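# Set the toppled bottle upright on the tray

## Task

Get the bottle that has fallen over standing upright on the tray again. The crate and the tray must end up neither tilted nor shifted from where they were, or the task fails. The bottle has to stay up by itself; if it only stays in place because the robot is holding it, it does not count. Anything the robot is still touching at the end must not drop by more than about a fingernail's width once released, or the task fails.

## Robot and tools

Robot: one six-joint arm (joints from base outward: shoulder pan, shoulder lift, elbow, wrist 1, wrist 2, wrist 3) carrying a two-finger parallel gripper. There is only one arm, so every command addresses that single gripper. The base may sit slightly tilted on the table, and a mounting block or post beneath it is treated as part of the arm.

Scene frame: origin on the table surface straight under the arm base, +z up, +y to the left when facing along +x. All positions are in metres, all orientations are quaternions written w first (qw, qx, qy, qz). Gripper frame: fingers extend along its +z, the pads close along its y, and a flat block projects roughly 9 cm toward its +x and rotates with the hand. end_effector_position is the point midway between the pads when closed; closed fingertips extend about 19 mm past it (about 6 mm when fully open), and closing pushes the tips about 13 mm further out, so keep that clearance above any surface.

The row format (10 numbers, used by both execute_actions and move): x, y, z, qw, qx, qy, qz, position, force_limit, speed. The first seven are an absolute target pose of the gripper in the scene frame, not an offset. position: +1 is fully open (85 mm), about -0.8 has the pads touching, -1 closes until blocked. force_limit in [-1, 1] sets pad force (roughly 20 N at -1, 128 N at 0, 235 N at +1 on a 40 mm object). speed in [-1, 1] sets finger speed (about 20, 85, 150 mm/s at -1, 0, +1); faster closing grips somewhat harder. Repeat the desired quaternion in every row to hold orientation rather than copying a possibly drifted reported one.

Tools:
- execute_actions(actions): a list of actions; each action is a list of 1 to 15 rows, one row per 1/30 s step, and a short table repeats its final row to fill 15 steps. An empty list just reports state and images. A target more than 0.6 m from the gripper's starting position along any gripper axis gets the action refused; if the first action is malformed or fails that check, nothing in the call runs.
- move(target, speed, blocking): one row as target; the gripper travels a straight line to it over 0.5 to 10 s. speed is the path's top speed in m/s, 0.002 to 0.5 (default 0.25); turning is capped at twice that in rad/s. Finger numbers apply at the start. The path ignores obstacles, the hand may lag or overshoot, and contact is harder the faster you go and the further the target lies beyond the contact; this stiff arm can fault even slightly past a firm surface. With blocking=false you get control back after 0.5 s; then use wait or stop before sending further rows or moves. The result adds a move: line (done, off_target, moving, held, fault) plus limits (paced = pose clipped, held = some steps blocked, after which the arm may speed up) and the distance from target.
- wait(seconds): 0 to 10, lets time pass with the last command held; returns early when a running move ends.
- stop(): brakes a running move; needs stopping distance; fingers keep moving.
- zoom_image(camera, region): camera is cam_high (896x504), cam_low (896x504) or cam_wrist (616x616); region is [x0, y0, x1, y1] pixels from the top-left, at most 504 by 504.
- read_manual(section): licence texts only, no motion.
- finished_scene(scene): pass the current scene's number to end it irreversibly once the result should hold; the reply says whether it succeeded.

Motion behaviour: each control step clips the commanded pose to within 70 mm and 16 degrees of the measured one; the arm follows about 0.15 s late and favours position over orientation. After an action ends it only reaches the last clipped pose, so far goals need follow-up commands. "Hand target" in a result is where the controller is currently heading. The elbow cannot straighten fully, and the reported hand position is less accurate at long reach.

Reading results: the state line gives gripper position, quaternion and velocities. A "pose unreachable" line means the clearance check altered or blocked a command; HELD marks steps held back. object_status: 0 moving, 1 blocked while opening, 2 blocked while closing (a grip), 3 reached the commanded position or pads met. To grip, send -1, keep it, and look for 2. Any new position value (differing by 0.01 or more) resets the status to 0 and is the only way to apply a new force_limit or speed; open first to regrip more gently. position_measured is in counts: 3 fully open, about 78 = 60 mm, 130 = 40 mm, 180 = 20 mm, 230 pads together.

Things to avoid: a joint torque over its load limit (shoulder pan and lift 303, elbow 138, wrists 51.5 N m, held weight included) or any external force of 150 N triggers a fault that halts the arm for 10 s and drops the rest of the call. Holding loads heats the motors; a MOTOR HOT line appears from 70 °C and at 85 °C the brakes lock until cool. Occasional disturbances may tug the held object or nudge loose items. Do not knock anything off the table, do not tip or shift the crate or tray, and avoid drops, slams and hard pushes. Release the bottle so it stands unaided and withdraw before ending.

Each tool is called after "Call:" as name(argument=value, ...), one argument or row to a line, values as JSON.

## Session

Call:
execute_actions(
  actions=[],
)

Scene clock: 0.00 s.
end_effector_position=(+0.1180, +0.2904, +0.3446) position_measured=3 object_status=3 end_effector_quat_wxyz=(+0.022, +0.868, +0.042, +0.495) end_effector_velocity=(-0.000, -0.000, -0.000) end_effector_angular_velocity=(-0.001, +0.000, +0.000)
Joint positions: [ 4.504 -2.191  2.664 -2.316 -2.591 -1.979]
Joint velocities: [ 0.     0.001  0.    -0.     0.     0.   ]
Motor temperatures (°C, as the motors report them): [24 27 24 29 31 30]
Hand target: +0.118, +0.290, +0.345; +0.022, +0.868, +0.042, +0.495

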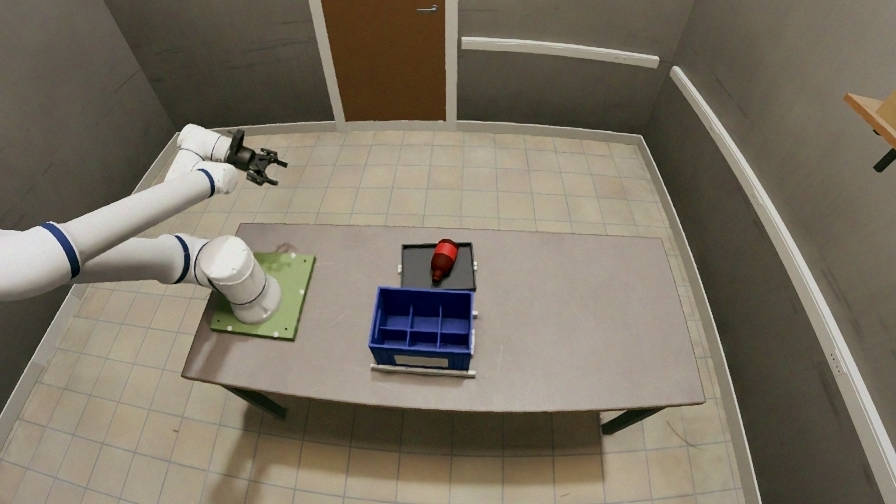

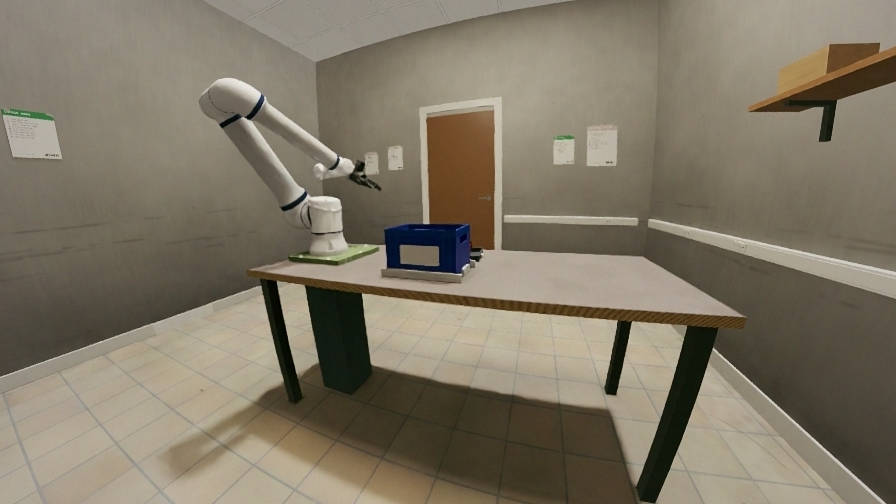

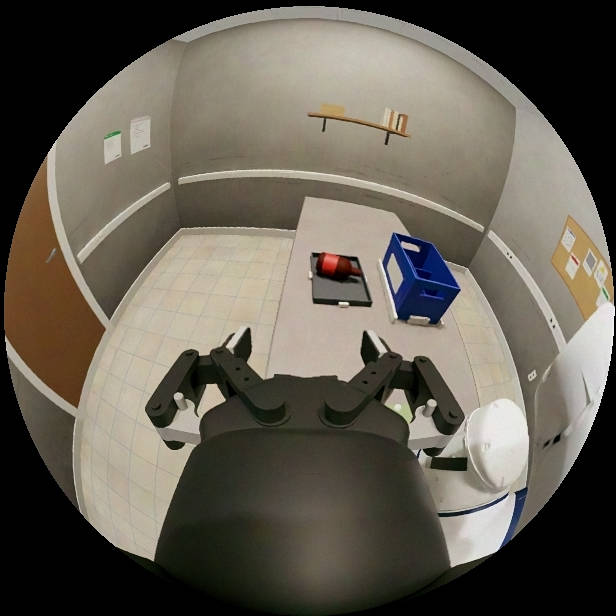

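Call:
move(
  target=[0.55,0.2,0.38,0,1,0,0,1,0,0],
  speed=0.4,
)

Call:
zoom_image(
  camera="cam_high",
  region=[330,180,560,390],
)

Scene clock: 2.23 s.
end_effector_position=(+0.5477, +0.2027, +0.3804) position_measured=3 object_status=3 end_effector_quat_wxyz=(-0.002, +1.000, +0.001, -0.001) end_effector_velocity=(+0.003, +0.000, +0.000) end_effector_angular_velocity=(-0.000, +0.006, +0.001)
Joint positions: [ 3.136 -1.761  2.029 -1.843 -1.566 -3.1  ]
Joint velocities: [-0.     0.007 -0.007  0.006 -0.    -0.001]
Motor temperatures (°C, as the motors report them): [24 27 24 29 31 30]
Hand target: +0.548, +0.203, +0.380; -0.002, +1.000, +0.001, -0.002
Off the commanded pose: 0.004 m, 0 deg.
move: off_target; limits=paced

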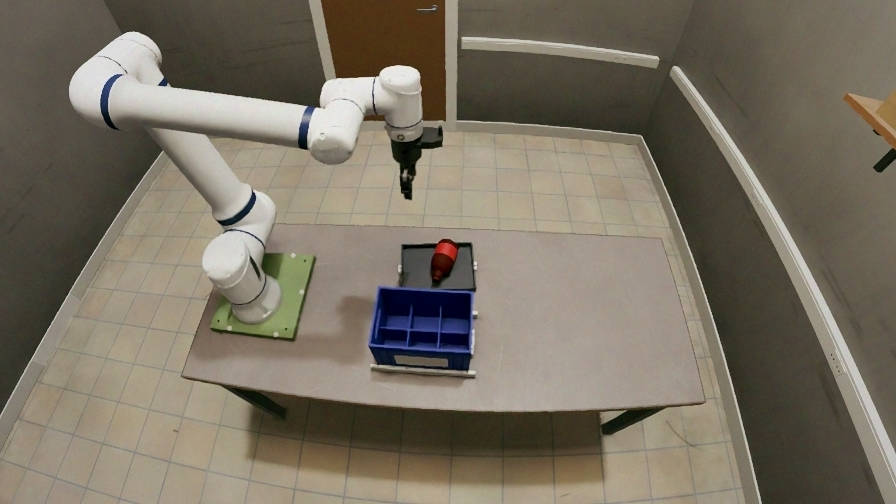

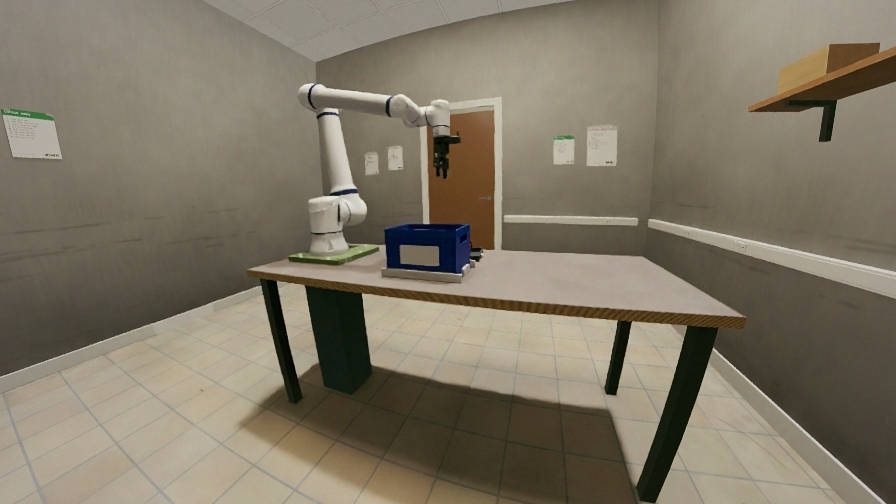

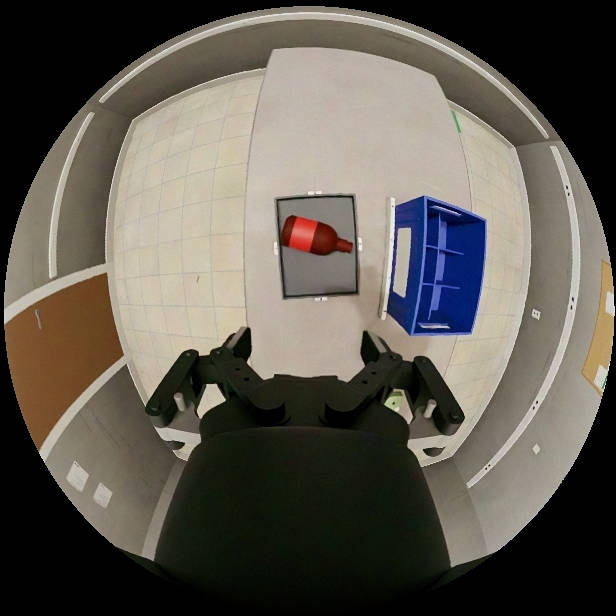

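Region (330, 180, 560, 390) of cam_high's 896x504 image, scaled by 2.191, with more detail than that image has; it fills the top 460 rows of this view, and the rest is white.

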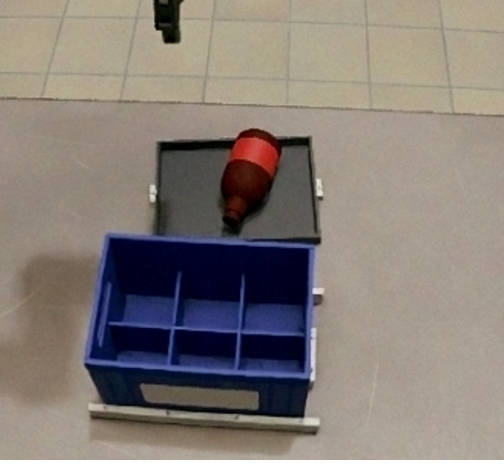

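Call:
move(
  target=[0.657,0.195,0.2,0,0.604,-0.797,0,1,0,0],
  speed=0.4,
)

Scene clock: 5.73 s.
end_effector_position=(+0.6567, +0.1954, +0.2007) position_measured=3 object_status=3 end_effector_quat_wxyz=(+0.000, -0.605, +0.796, +0.000) end_effector_velocity=(+0.001, +0.001, -0.002) end_effector_angular_velocity=(-0.001, +0.000, -0.014)
Joint positions: [ 3.12  -1.442  2.071 -2.207 -1.57  -1.272]
Joint velocities: [ 0.002  0.003 -0.    -0.003 -0.001  0.016]
Motor temperatures (°C, as the motors report them): [24 27 24 29 31 30]
Hand target: +0.657, +0.195, +0.201; -0.000, -0.604, +0.797, +0.000
Off the commanded pose: 0.001 m, 0 deg.
move: done

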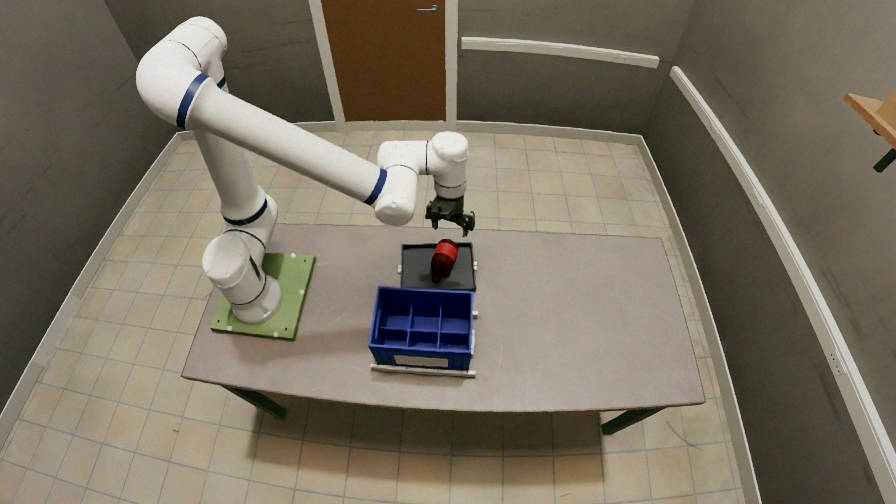

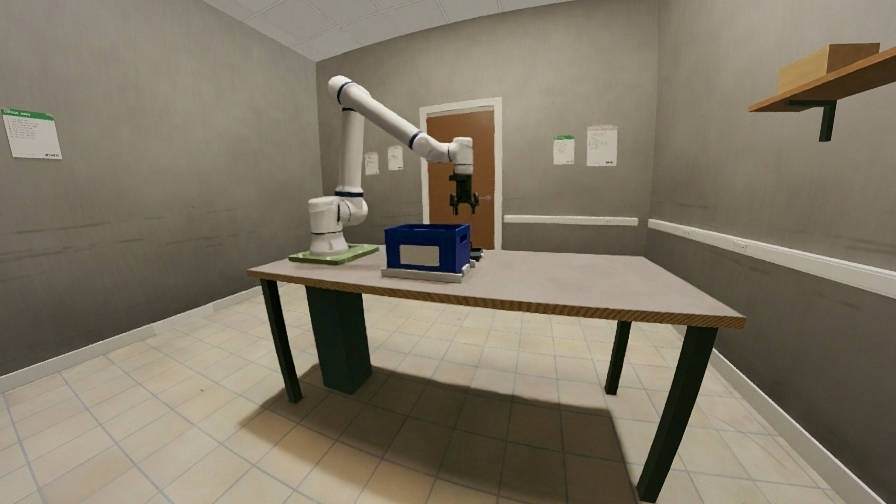

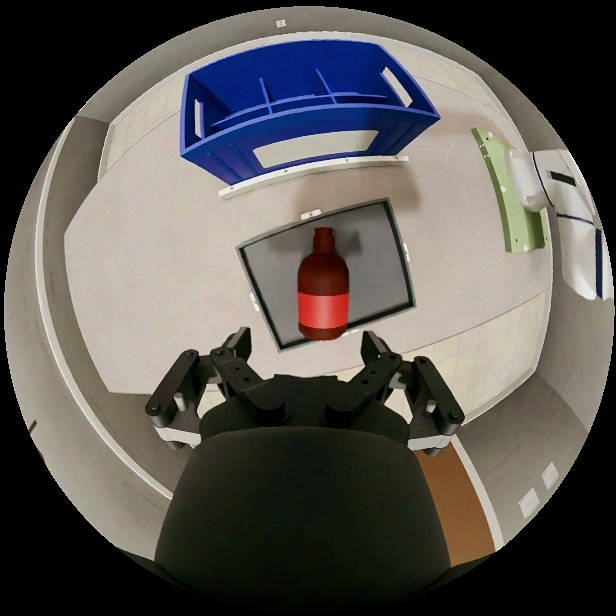

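Call:
move(
  target=[0.643,0.20,0.115,0,0.604,-0.797,0,1,0,0],
)

Scene clock: 6.97 s.
end_effector_position=(+0.6430, +0.1999, +0.1155) position_measured=3 object_status=3 end_effector_quat_wxyz=(-0.000, -0.604, +0.797, +0.000) end_effector_velocity=(+0.000, +0.000, -0.003) end_effector_angular_velocity=(-0.000, -0.001, -0.000)
Joint positions: [ 3.127 -1.352  2.158 -2.383 -1.571 -1.262]
Joint velocities: [ 0.     0.004  0.002 -0.007 -0.     0.   ]
Motor temperatures (°C, as the motors report them): [24 27 24 29 31 30]
Hand target: +0.643, +0.200, +0.115; -0.000, -0.604, +0.797, -0.000
Off the commanded pose: 0.001 m, 0 deg.
move: done

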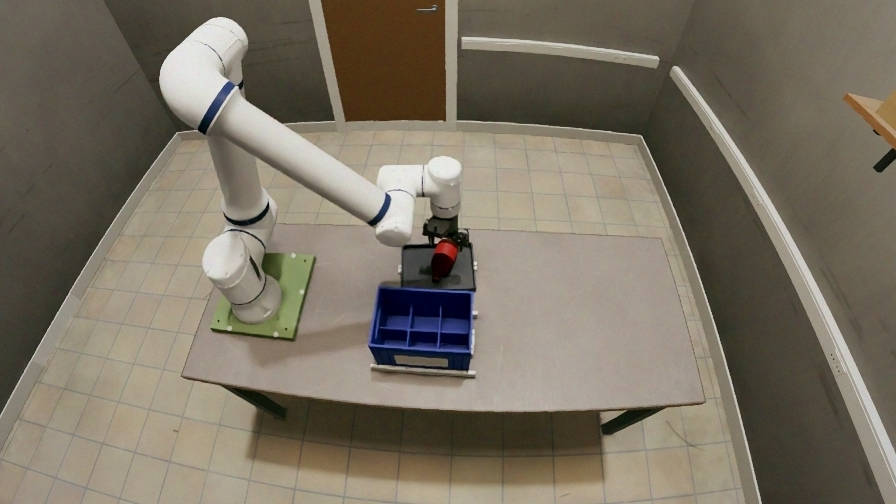

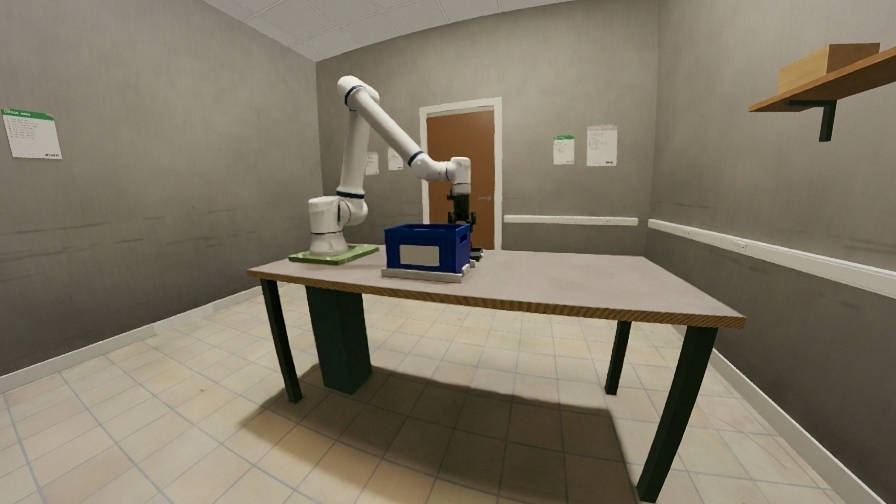

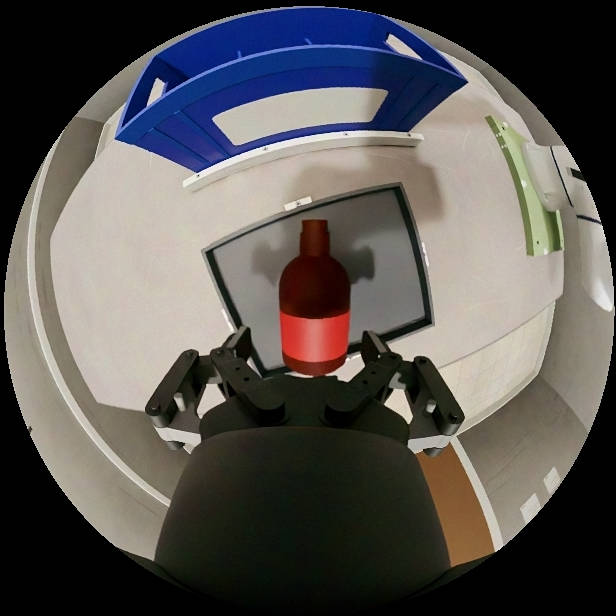

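Call:
move(
  target=[0.625,0.163,0.115,-0.206,0.583,-0.77,-0.156,1,0,0],
)

Call:
move(
  target=[0.633,0.192,0.055,-0.206,0.583,-0.77,-0.156,1,0,0],
  speed=0.08,
)

Scene clock: 8.77 s.
end_effector_position=(+0.6252, +0.1639, +0.1148) position_measured=3 object_status=3 end_effector_quat_wxyz=(+0.206, -0.583, +0.770, +0.155) end_effector_velocity=(-0.001, -0.001, -0.001) end_effector_angular_velocity=(+0.016, -0.002, +0.000)
Joint positions: [ 2.828 -1.41   2.343 -2.518 -1.047 -1.559]
Joint velocities: [-0.01   0.002  0.004  0.002  0.016 -0.012]
Motor temperatures (°C, as the motors report them): [24 27 24 29 31 30]
Hand target: +0.625, +0.164, +0.115; +0.207, -0.583, +0.770, +0.156
Off the commanded pose: 0.001 m, 0 deg.
move: done

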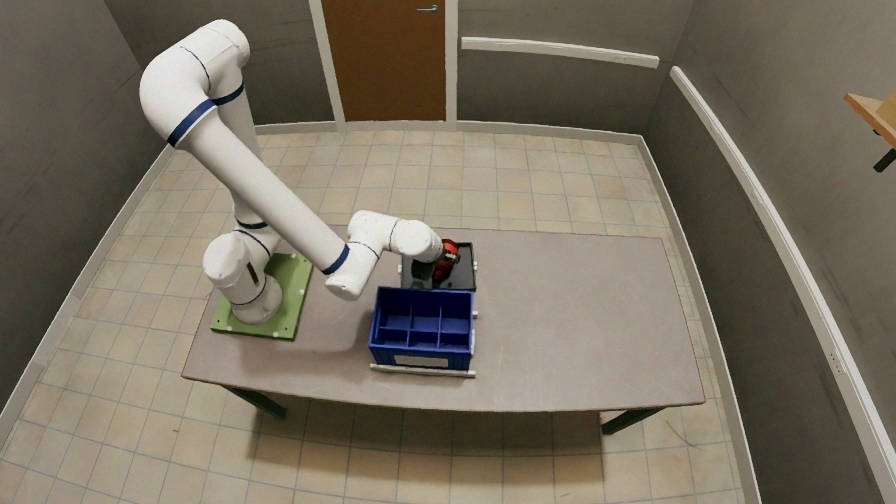

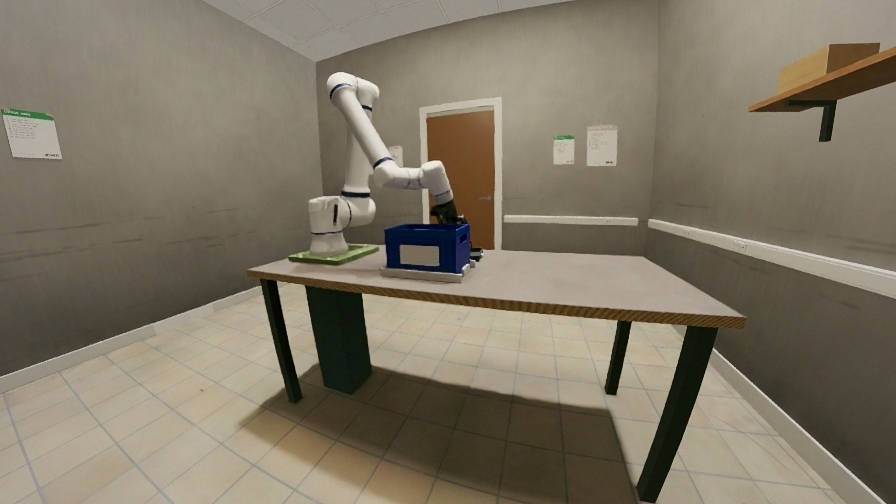

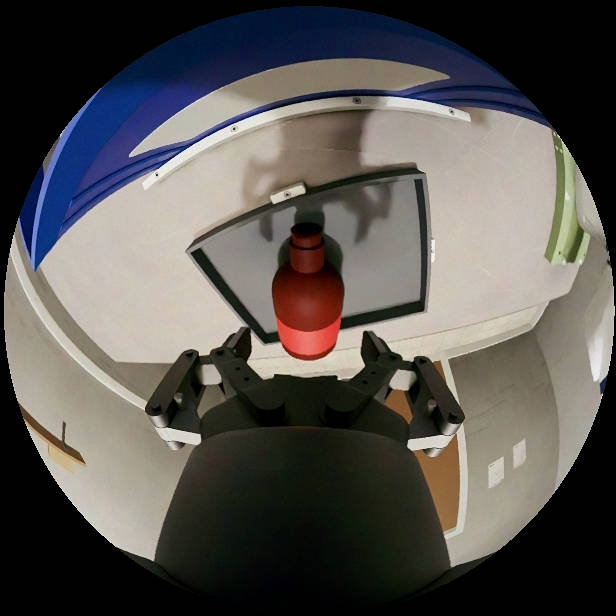

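Scene clock: 10.07 s.
end_effector_position=(+0.6328, +0.1918, +0.0555) position_measured=3 object_status=3 end_effector_quat_wxyz=(+0.206, -0.583, +0.770, +0.156) end_effector_velocity=(+0.001, +0.001, -0.002) end_effector_angular_velocity=(+0.000, -0.001, -0.001)
Joint positions: [ 2.879 -1.276  2.353 -2.69  -1.047 -1.501]
Joint velocities: [ 0.001  0.006 -0.002 -0.006  0.     0.002]
Motor temperatures (°C, as the motors report them): [24 27 24 29 31 30]
Hand target: +0.633, +0.192, +0.055; +0.206, -0.583, +0.770, +0.156
Off the commanded pose: 0.001 m, 0 deg.
move: done

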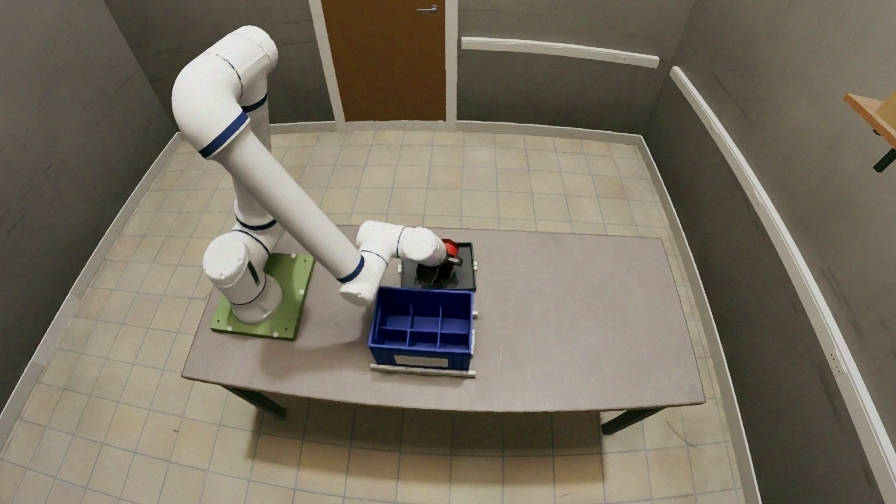

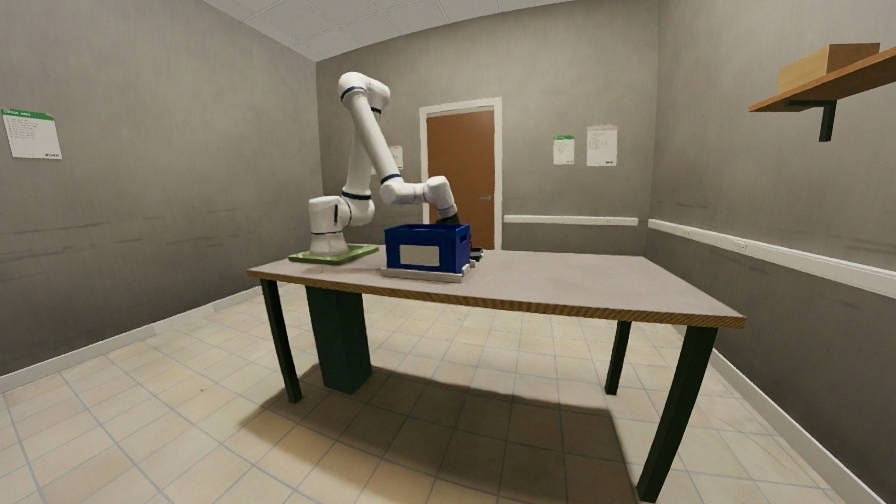

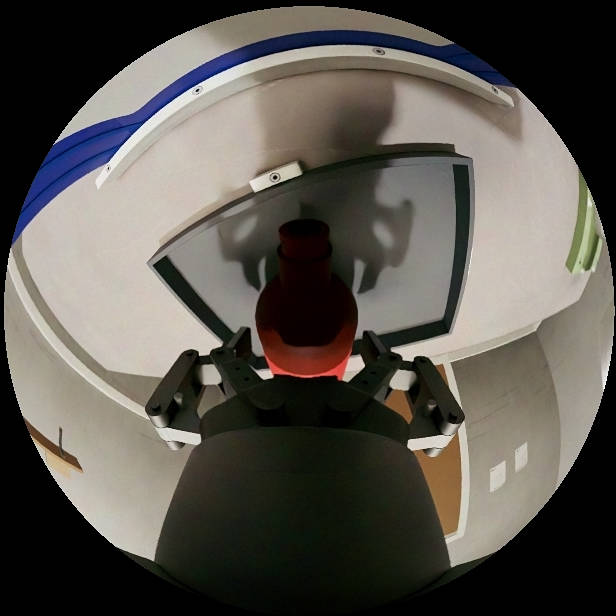

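Call:
move(
  target=[0.634,0.195,0.047,-0.206,0.583,-0.77,-0.156,1,0,0],
  speed=0.04,
)

Call:
move(
  target=[0.634,0.195,0.047,-0.206,0.583,-0.77,-0.156,-1,-0.4,-0.5],
)

Call:
move(
  target=[0.634,0.195,0.17,-0.206,0.583,-0.77,-0.156,-1,-0.4,-0.5],
  speed=0.2,
)

Scene clock: 10.93 s.
end_effector_position=(+0.6340, +0.1949, +0.0474) position_measured=3 object_status=3 end_effector_quat_wxyz=(+0.206, -0.583, +0.770, +0.156) end_effector_velocity=(+0.000, +0.002, -0.003) end_effector_angular_velocity=(-0.000, +0.000, +0.001)
Joint positions: [ 2.885 -1.257  2.353 -2.712 -1.048 -1.494]
Joint velocities: [ 0.003  0.006  0.    -0.007 -0.     0.002]
Motor temperatures (°C, as the motors report them): [24 27 24 29 31 30]
Hand target: +0.634, +0.195, +0.047; +0.206, -0.583, +0.770, +0.156
Off the commanded pose: 0.000 m, 0 deg.
move: done

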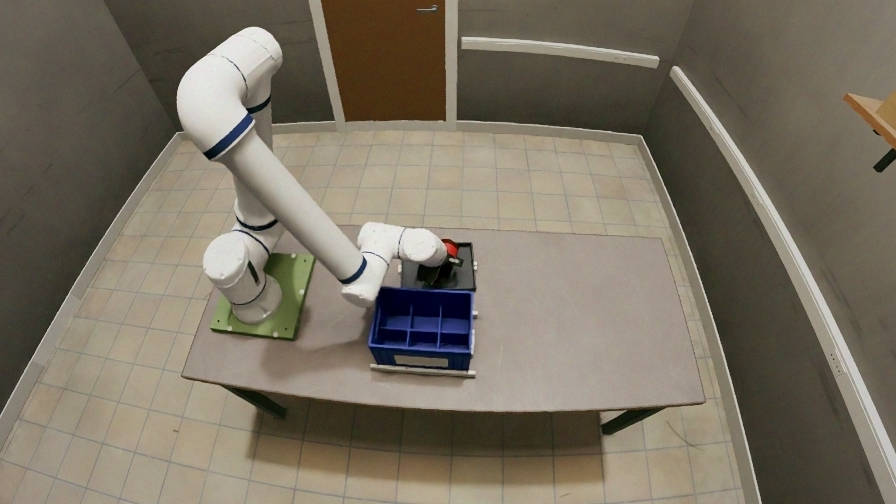

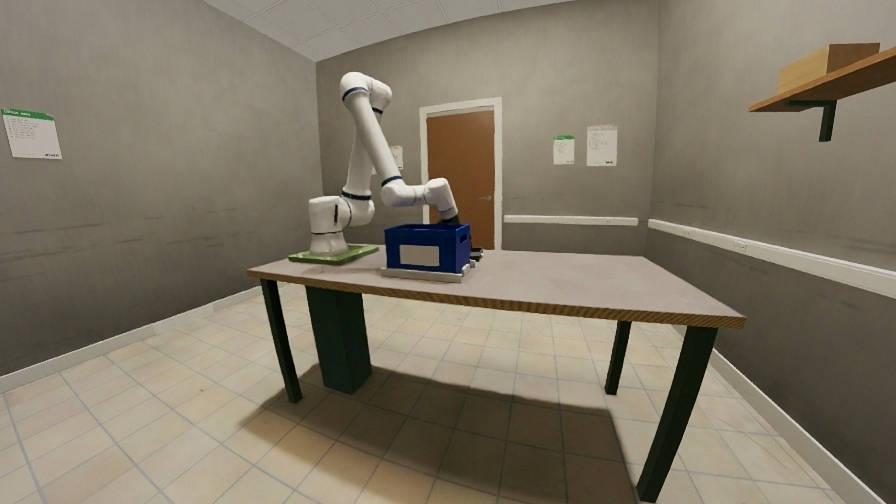

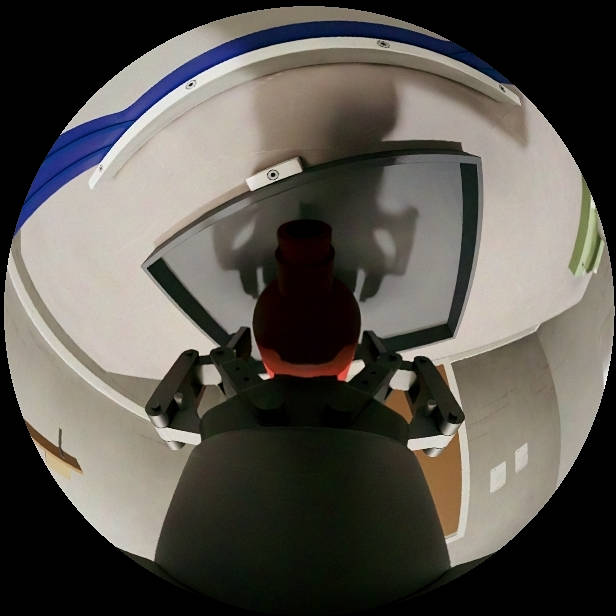

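Scene clock: 11.63 s.
end_effector_position=(+0.6340, +0.1950, +0.0471) position_measured=43 object_status=2 end_effector_quat_wxyz=(+0.206, -0.583, +0.770, +0.156) end_effector_velocity=(+0.000, -0.000, -0.000) end_effector_angular_velocity=(+0.000, +0.000, -0.001)
Joint positions: [ 2.885 -1.256  2.353 -2.713 -1.048 -1.494]
Joint velocities: [-0.     0.001 -0.    -0.     0.     0.   ]
Motor temperatures (°C, as the motors report them): [24 27 24 29 31 30]
Hand target: +0.634, +0.195, +0.047; +0.206, -0.583, +0.770, +0.156
Off the commanded pose: 0.000 m, 0 deg.
move: done

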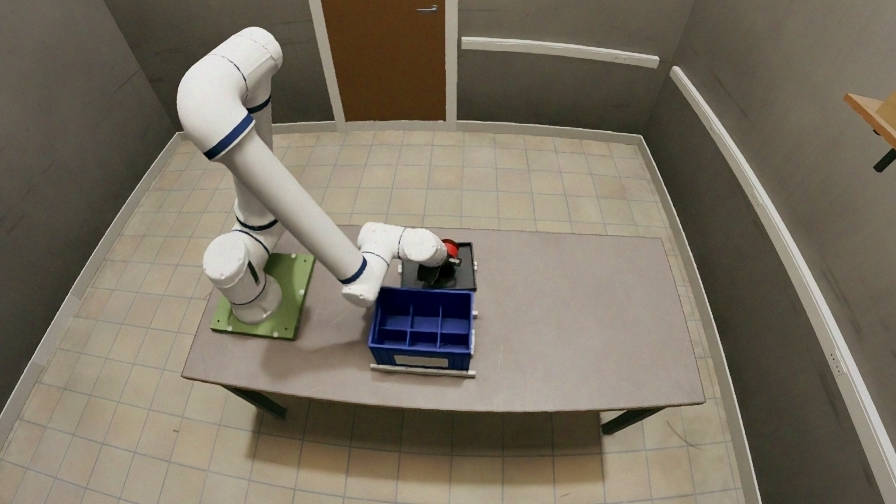

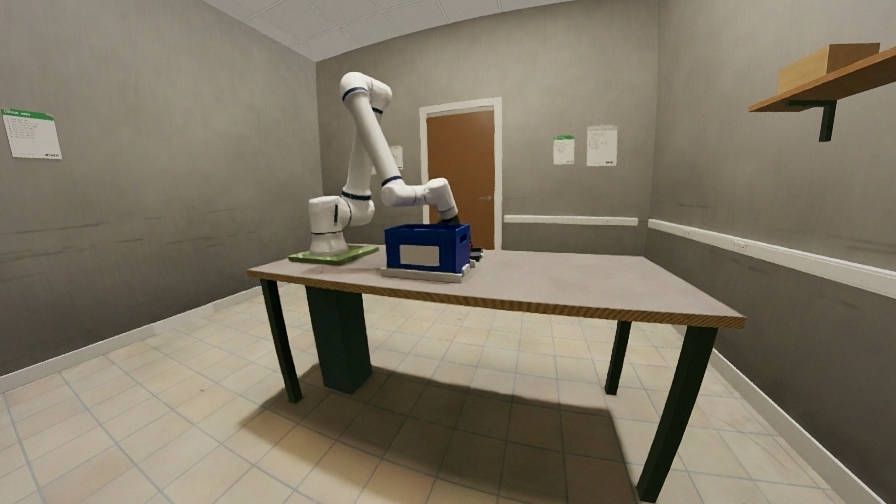

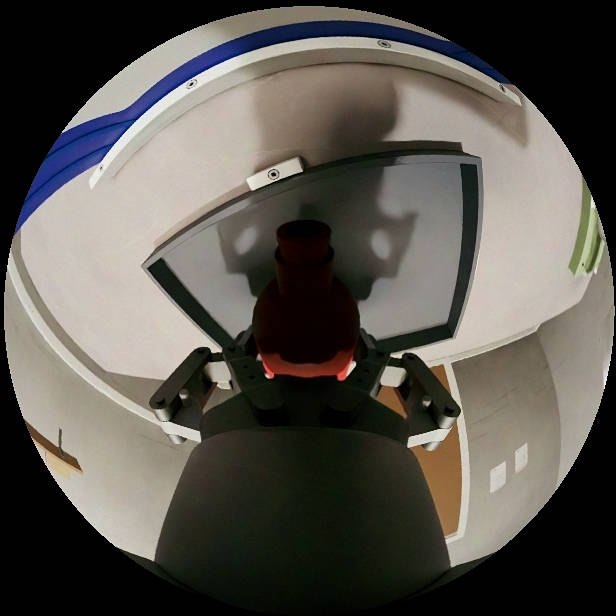

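Scene clock: 12.87 s.
end_effector_position=(+0.6340, +0.1950, +0.1693) position_measured=43 object_status=2 end_effector_quat_wxyz=(+0.206, -0.583, +0.770, +0.156) end_effector_velocity=(+0.000, -0.000, +0.002) end_effector_angular_velocity=(+0.000, +0.000, -0.000)
Joint positions: [ 2.884 -1.479  2.289 -2.426 -1.048 -1.494]
Joint velocities: [-0.001 -0.003 -0.002  0.006  0.    -0.001]
Motor temperatures (°C, as the motors report them): [24 27 24 29 31 30]
Hand target: +0.634, +0.195, +0.170; +0.206, -0.583, +0.770, +0.156
Off the commanded pose: 0.001 m, 0 deg.
move: done

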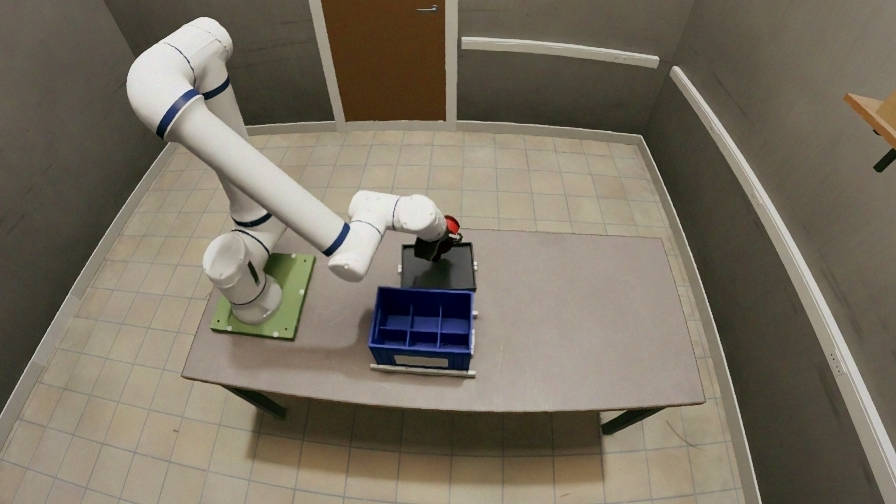

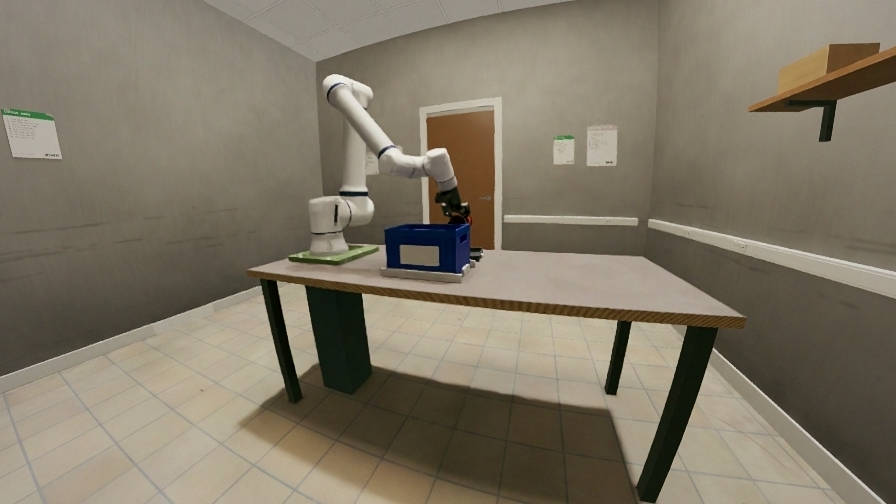

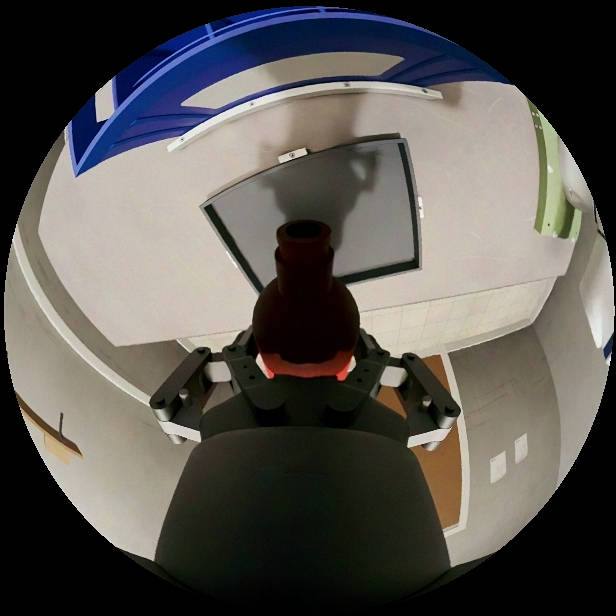

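Call:
move(
  target=[0.62,0.18,0.14,0.399,0.523,-0.69,0.302,-1,-0.4,-0.5],
  speed=0.35,
)

Call:
move(
  target=[0.62,0.18,0.108,0.399,0.523,-0.69,0.302,-1,-0.4,-0.5],
  speed=0.04,
)

Call:
zoom_image(
  camera="cam_high",
  region=[370,170,510,300],
)

Scene clock: 15.97 s.
end_effector_position=(+0.6207, +0.1789, +0.1414) position_measured=43 object_status=2 end_effector_quat_wxyz=(-0.400, -0.524, +0.690, -0.301) end_effector_velocity=(-0.001, +0.000, -0.001) end_effector_angular_velocity=(-0.013, +0.005, -0.003)
Joint positions: [ 3.418 -1.089  1.845 -1.556 -2.367 -0.632]
Joint velocities: [ 0.002  0.007 -0.006  0.02  -0.004  0.016]
Motor temperatures (°C, as the motors report them): [24 27 24 29 31 30]
Hand target: +0.621, +0.179, +0.141; -0.400, -0.523, +0.689, -0.301
Off the commanded pose: 0.002 m, 0 deg.
move: done

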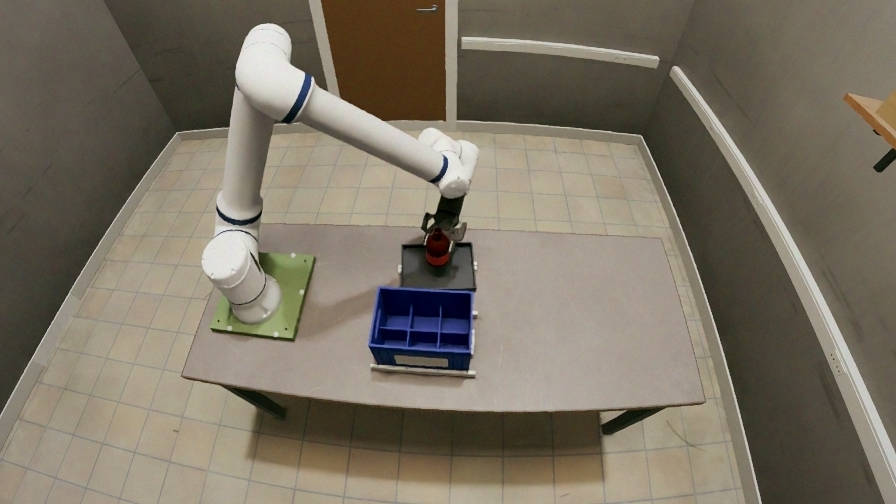

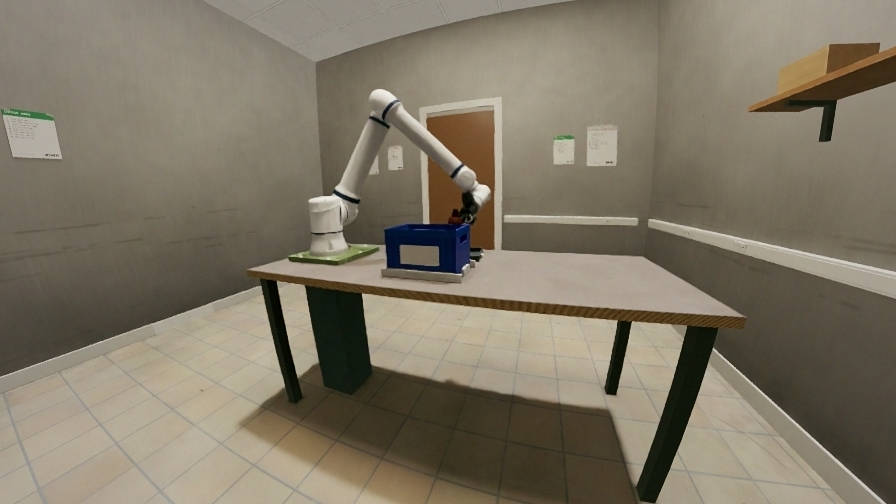

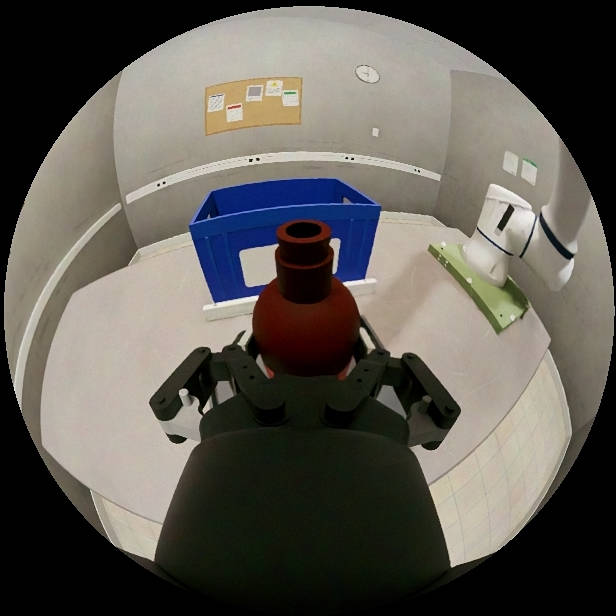

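Scene clock: 17.17 s.
end_effector_position=(+0.6200, +0.1800, +0.1084) position_measured=43 object_status=2 end_effector_quat_wxyz=(-0.399, -0.523, +0.690, -0.302) end_effector_velocity=(+0.000, -0.000, -0.002) end_effector_angular_velocity=(-0.000, -0.001, -0.000)
Joint positions: [ 3.42  -1.05   1.858 -1.608 -2.368 -0.627]
Joint velocities: [-0.     0.003  0.001 -0.004 -0.001  0.   ]
Motor temperatures (°C, as the motors report them): [24 27 24 29 31 30]
Hand target: +0.620, +0.180, +0.108; -0.399, -0.523, +0.690, -0.302
Off the commanded pose: 0.000 m, 0 deg.
move: done

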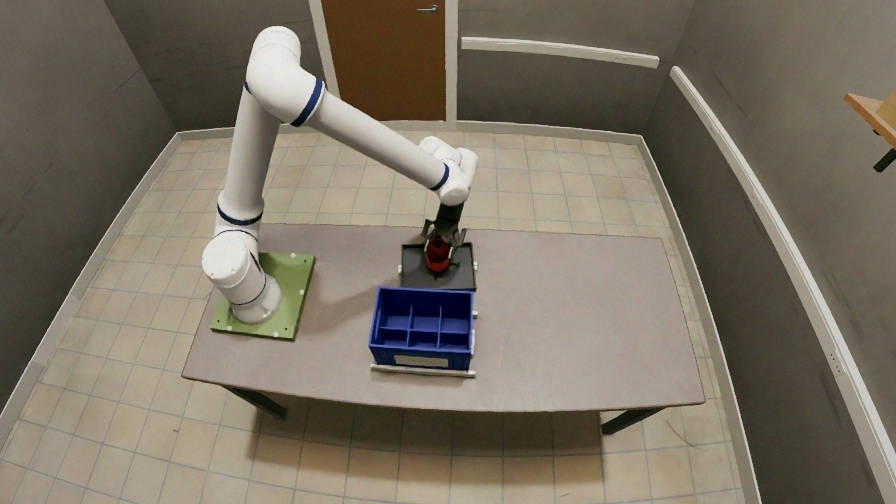

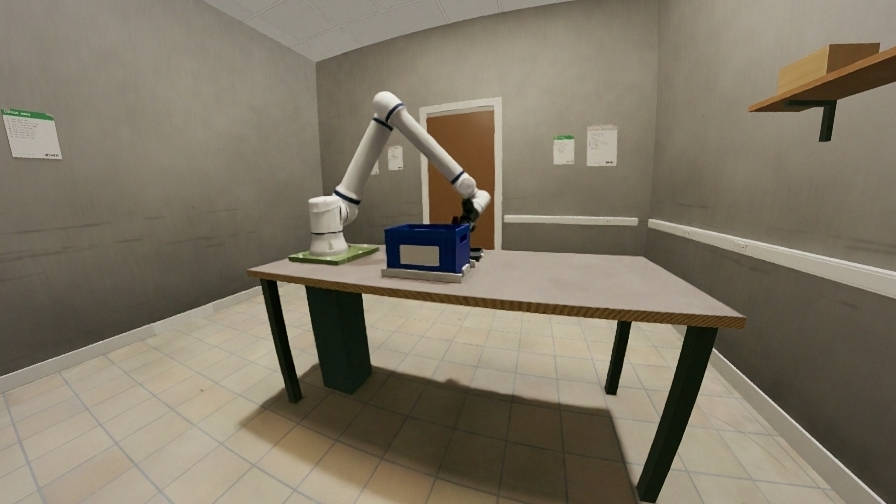

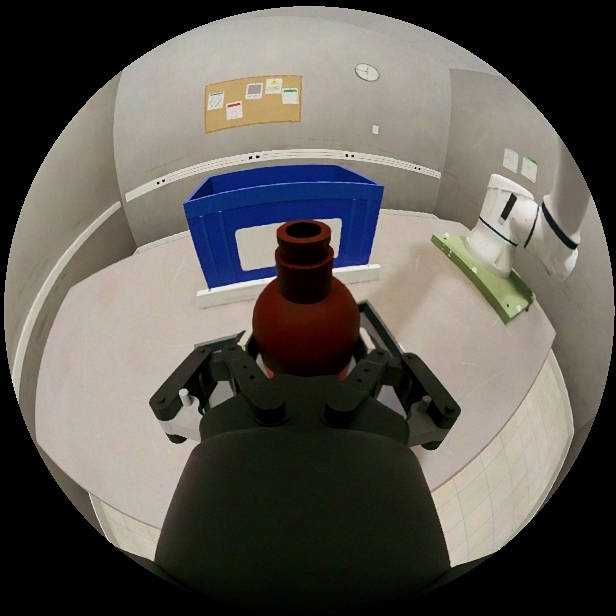

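Region (370, 170, 510, 300) of cam_high's 896x504 image, scaled by 3.600, with more detail than that image has; it fills the top 468 rows of this view, and the rest is white.

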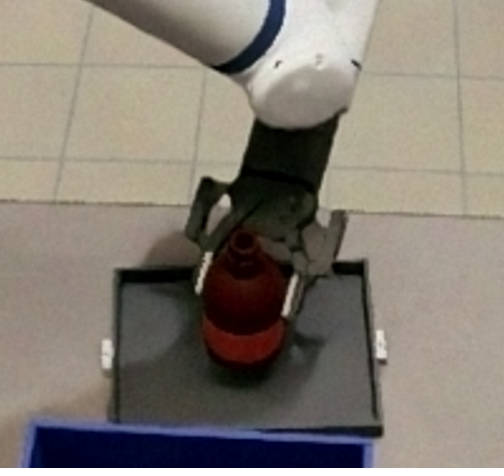

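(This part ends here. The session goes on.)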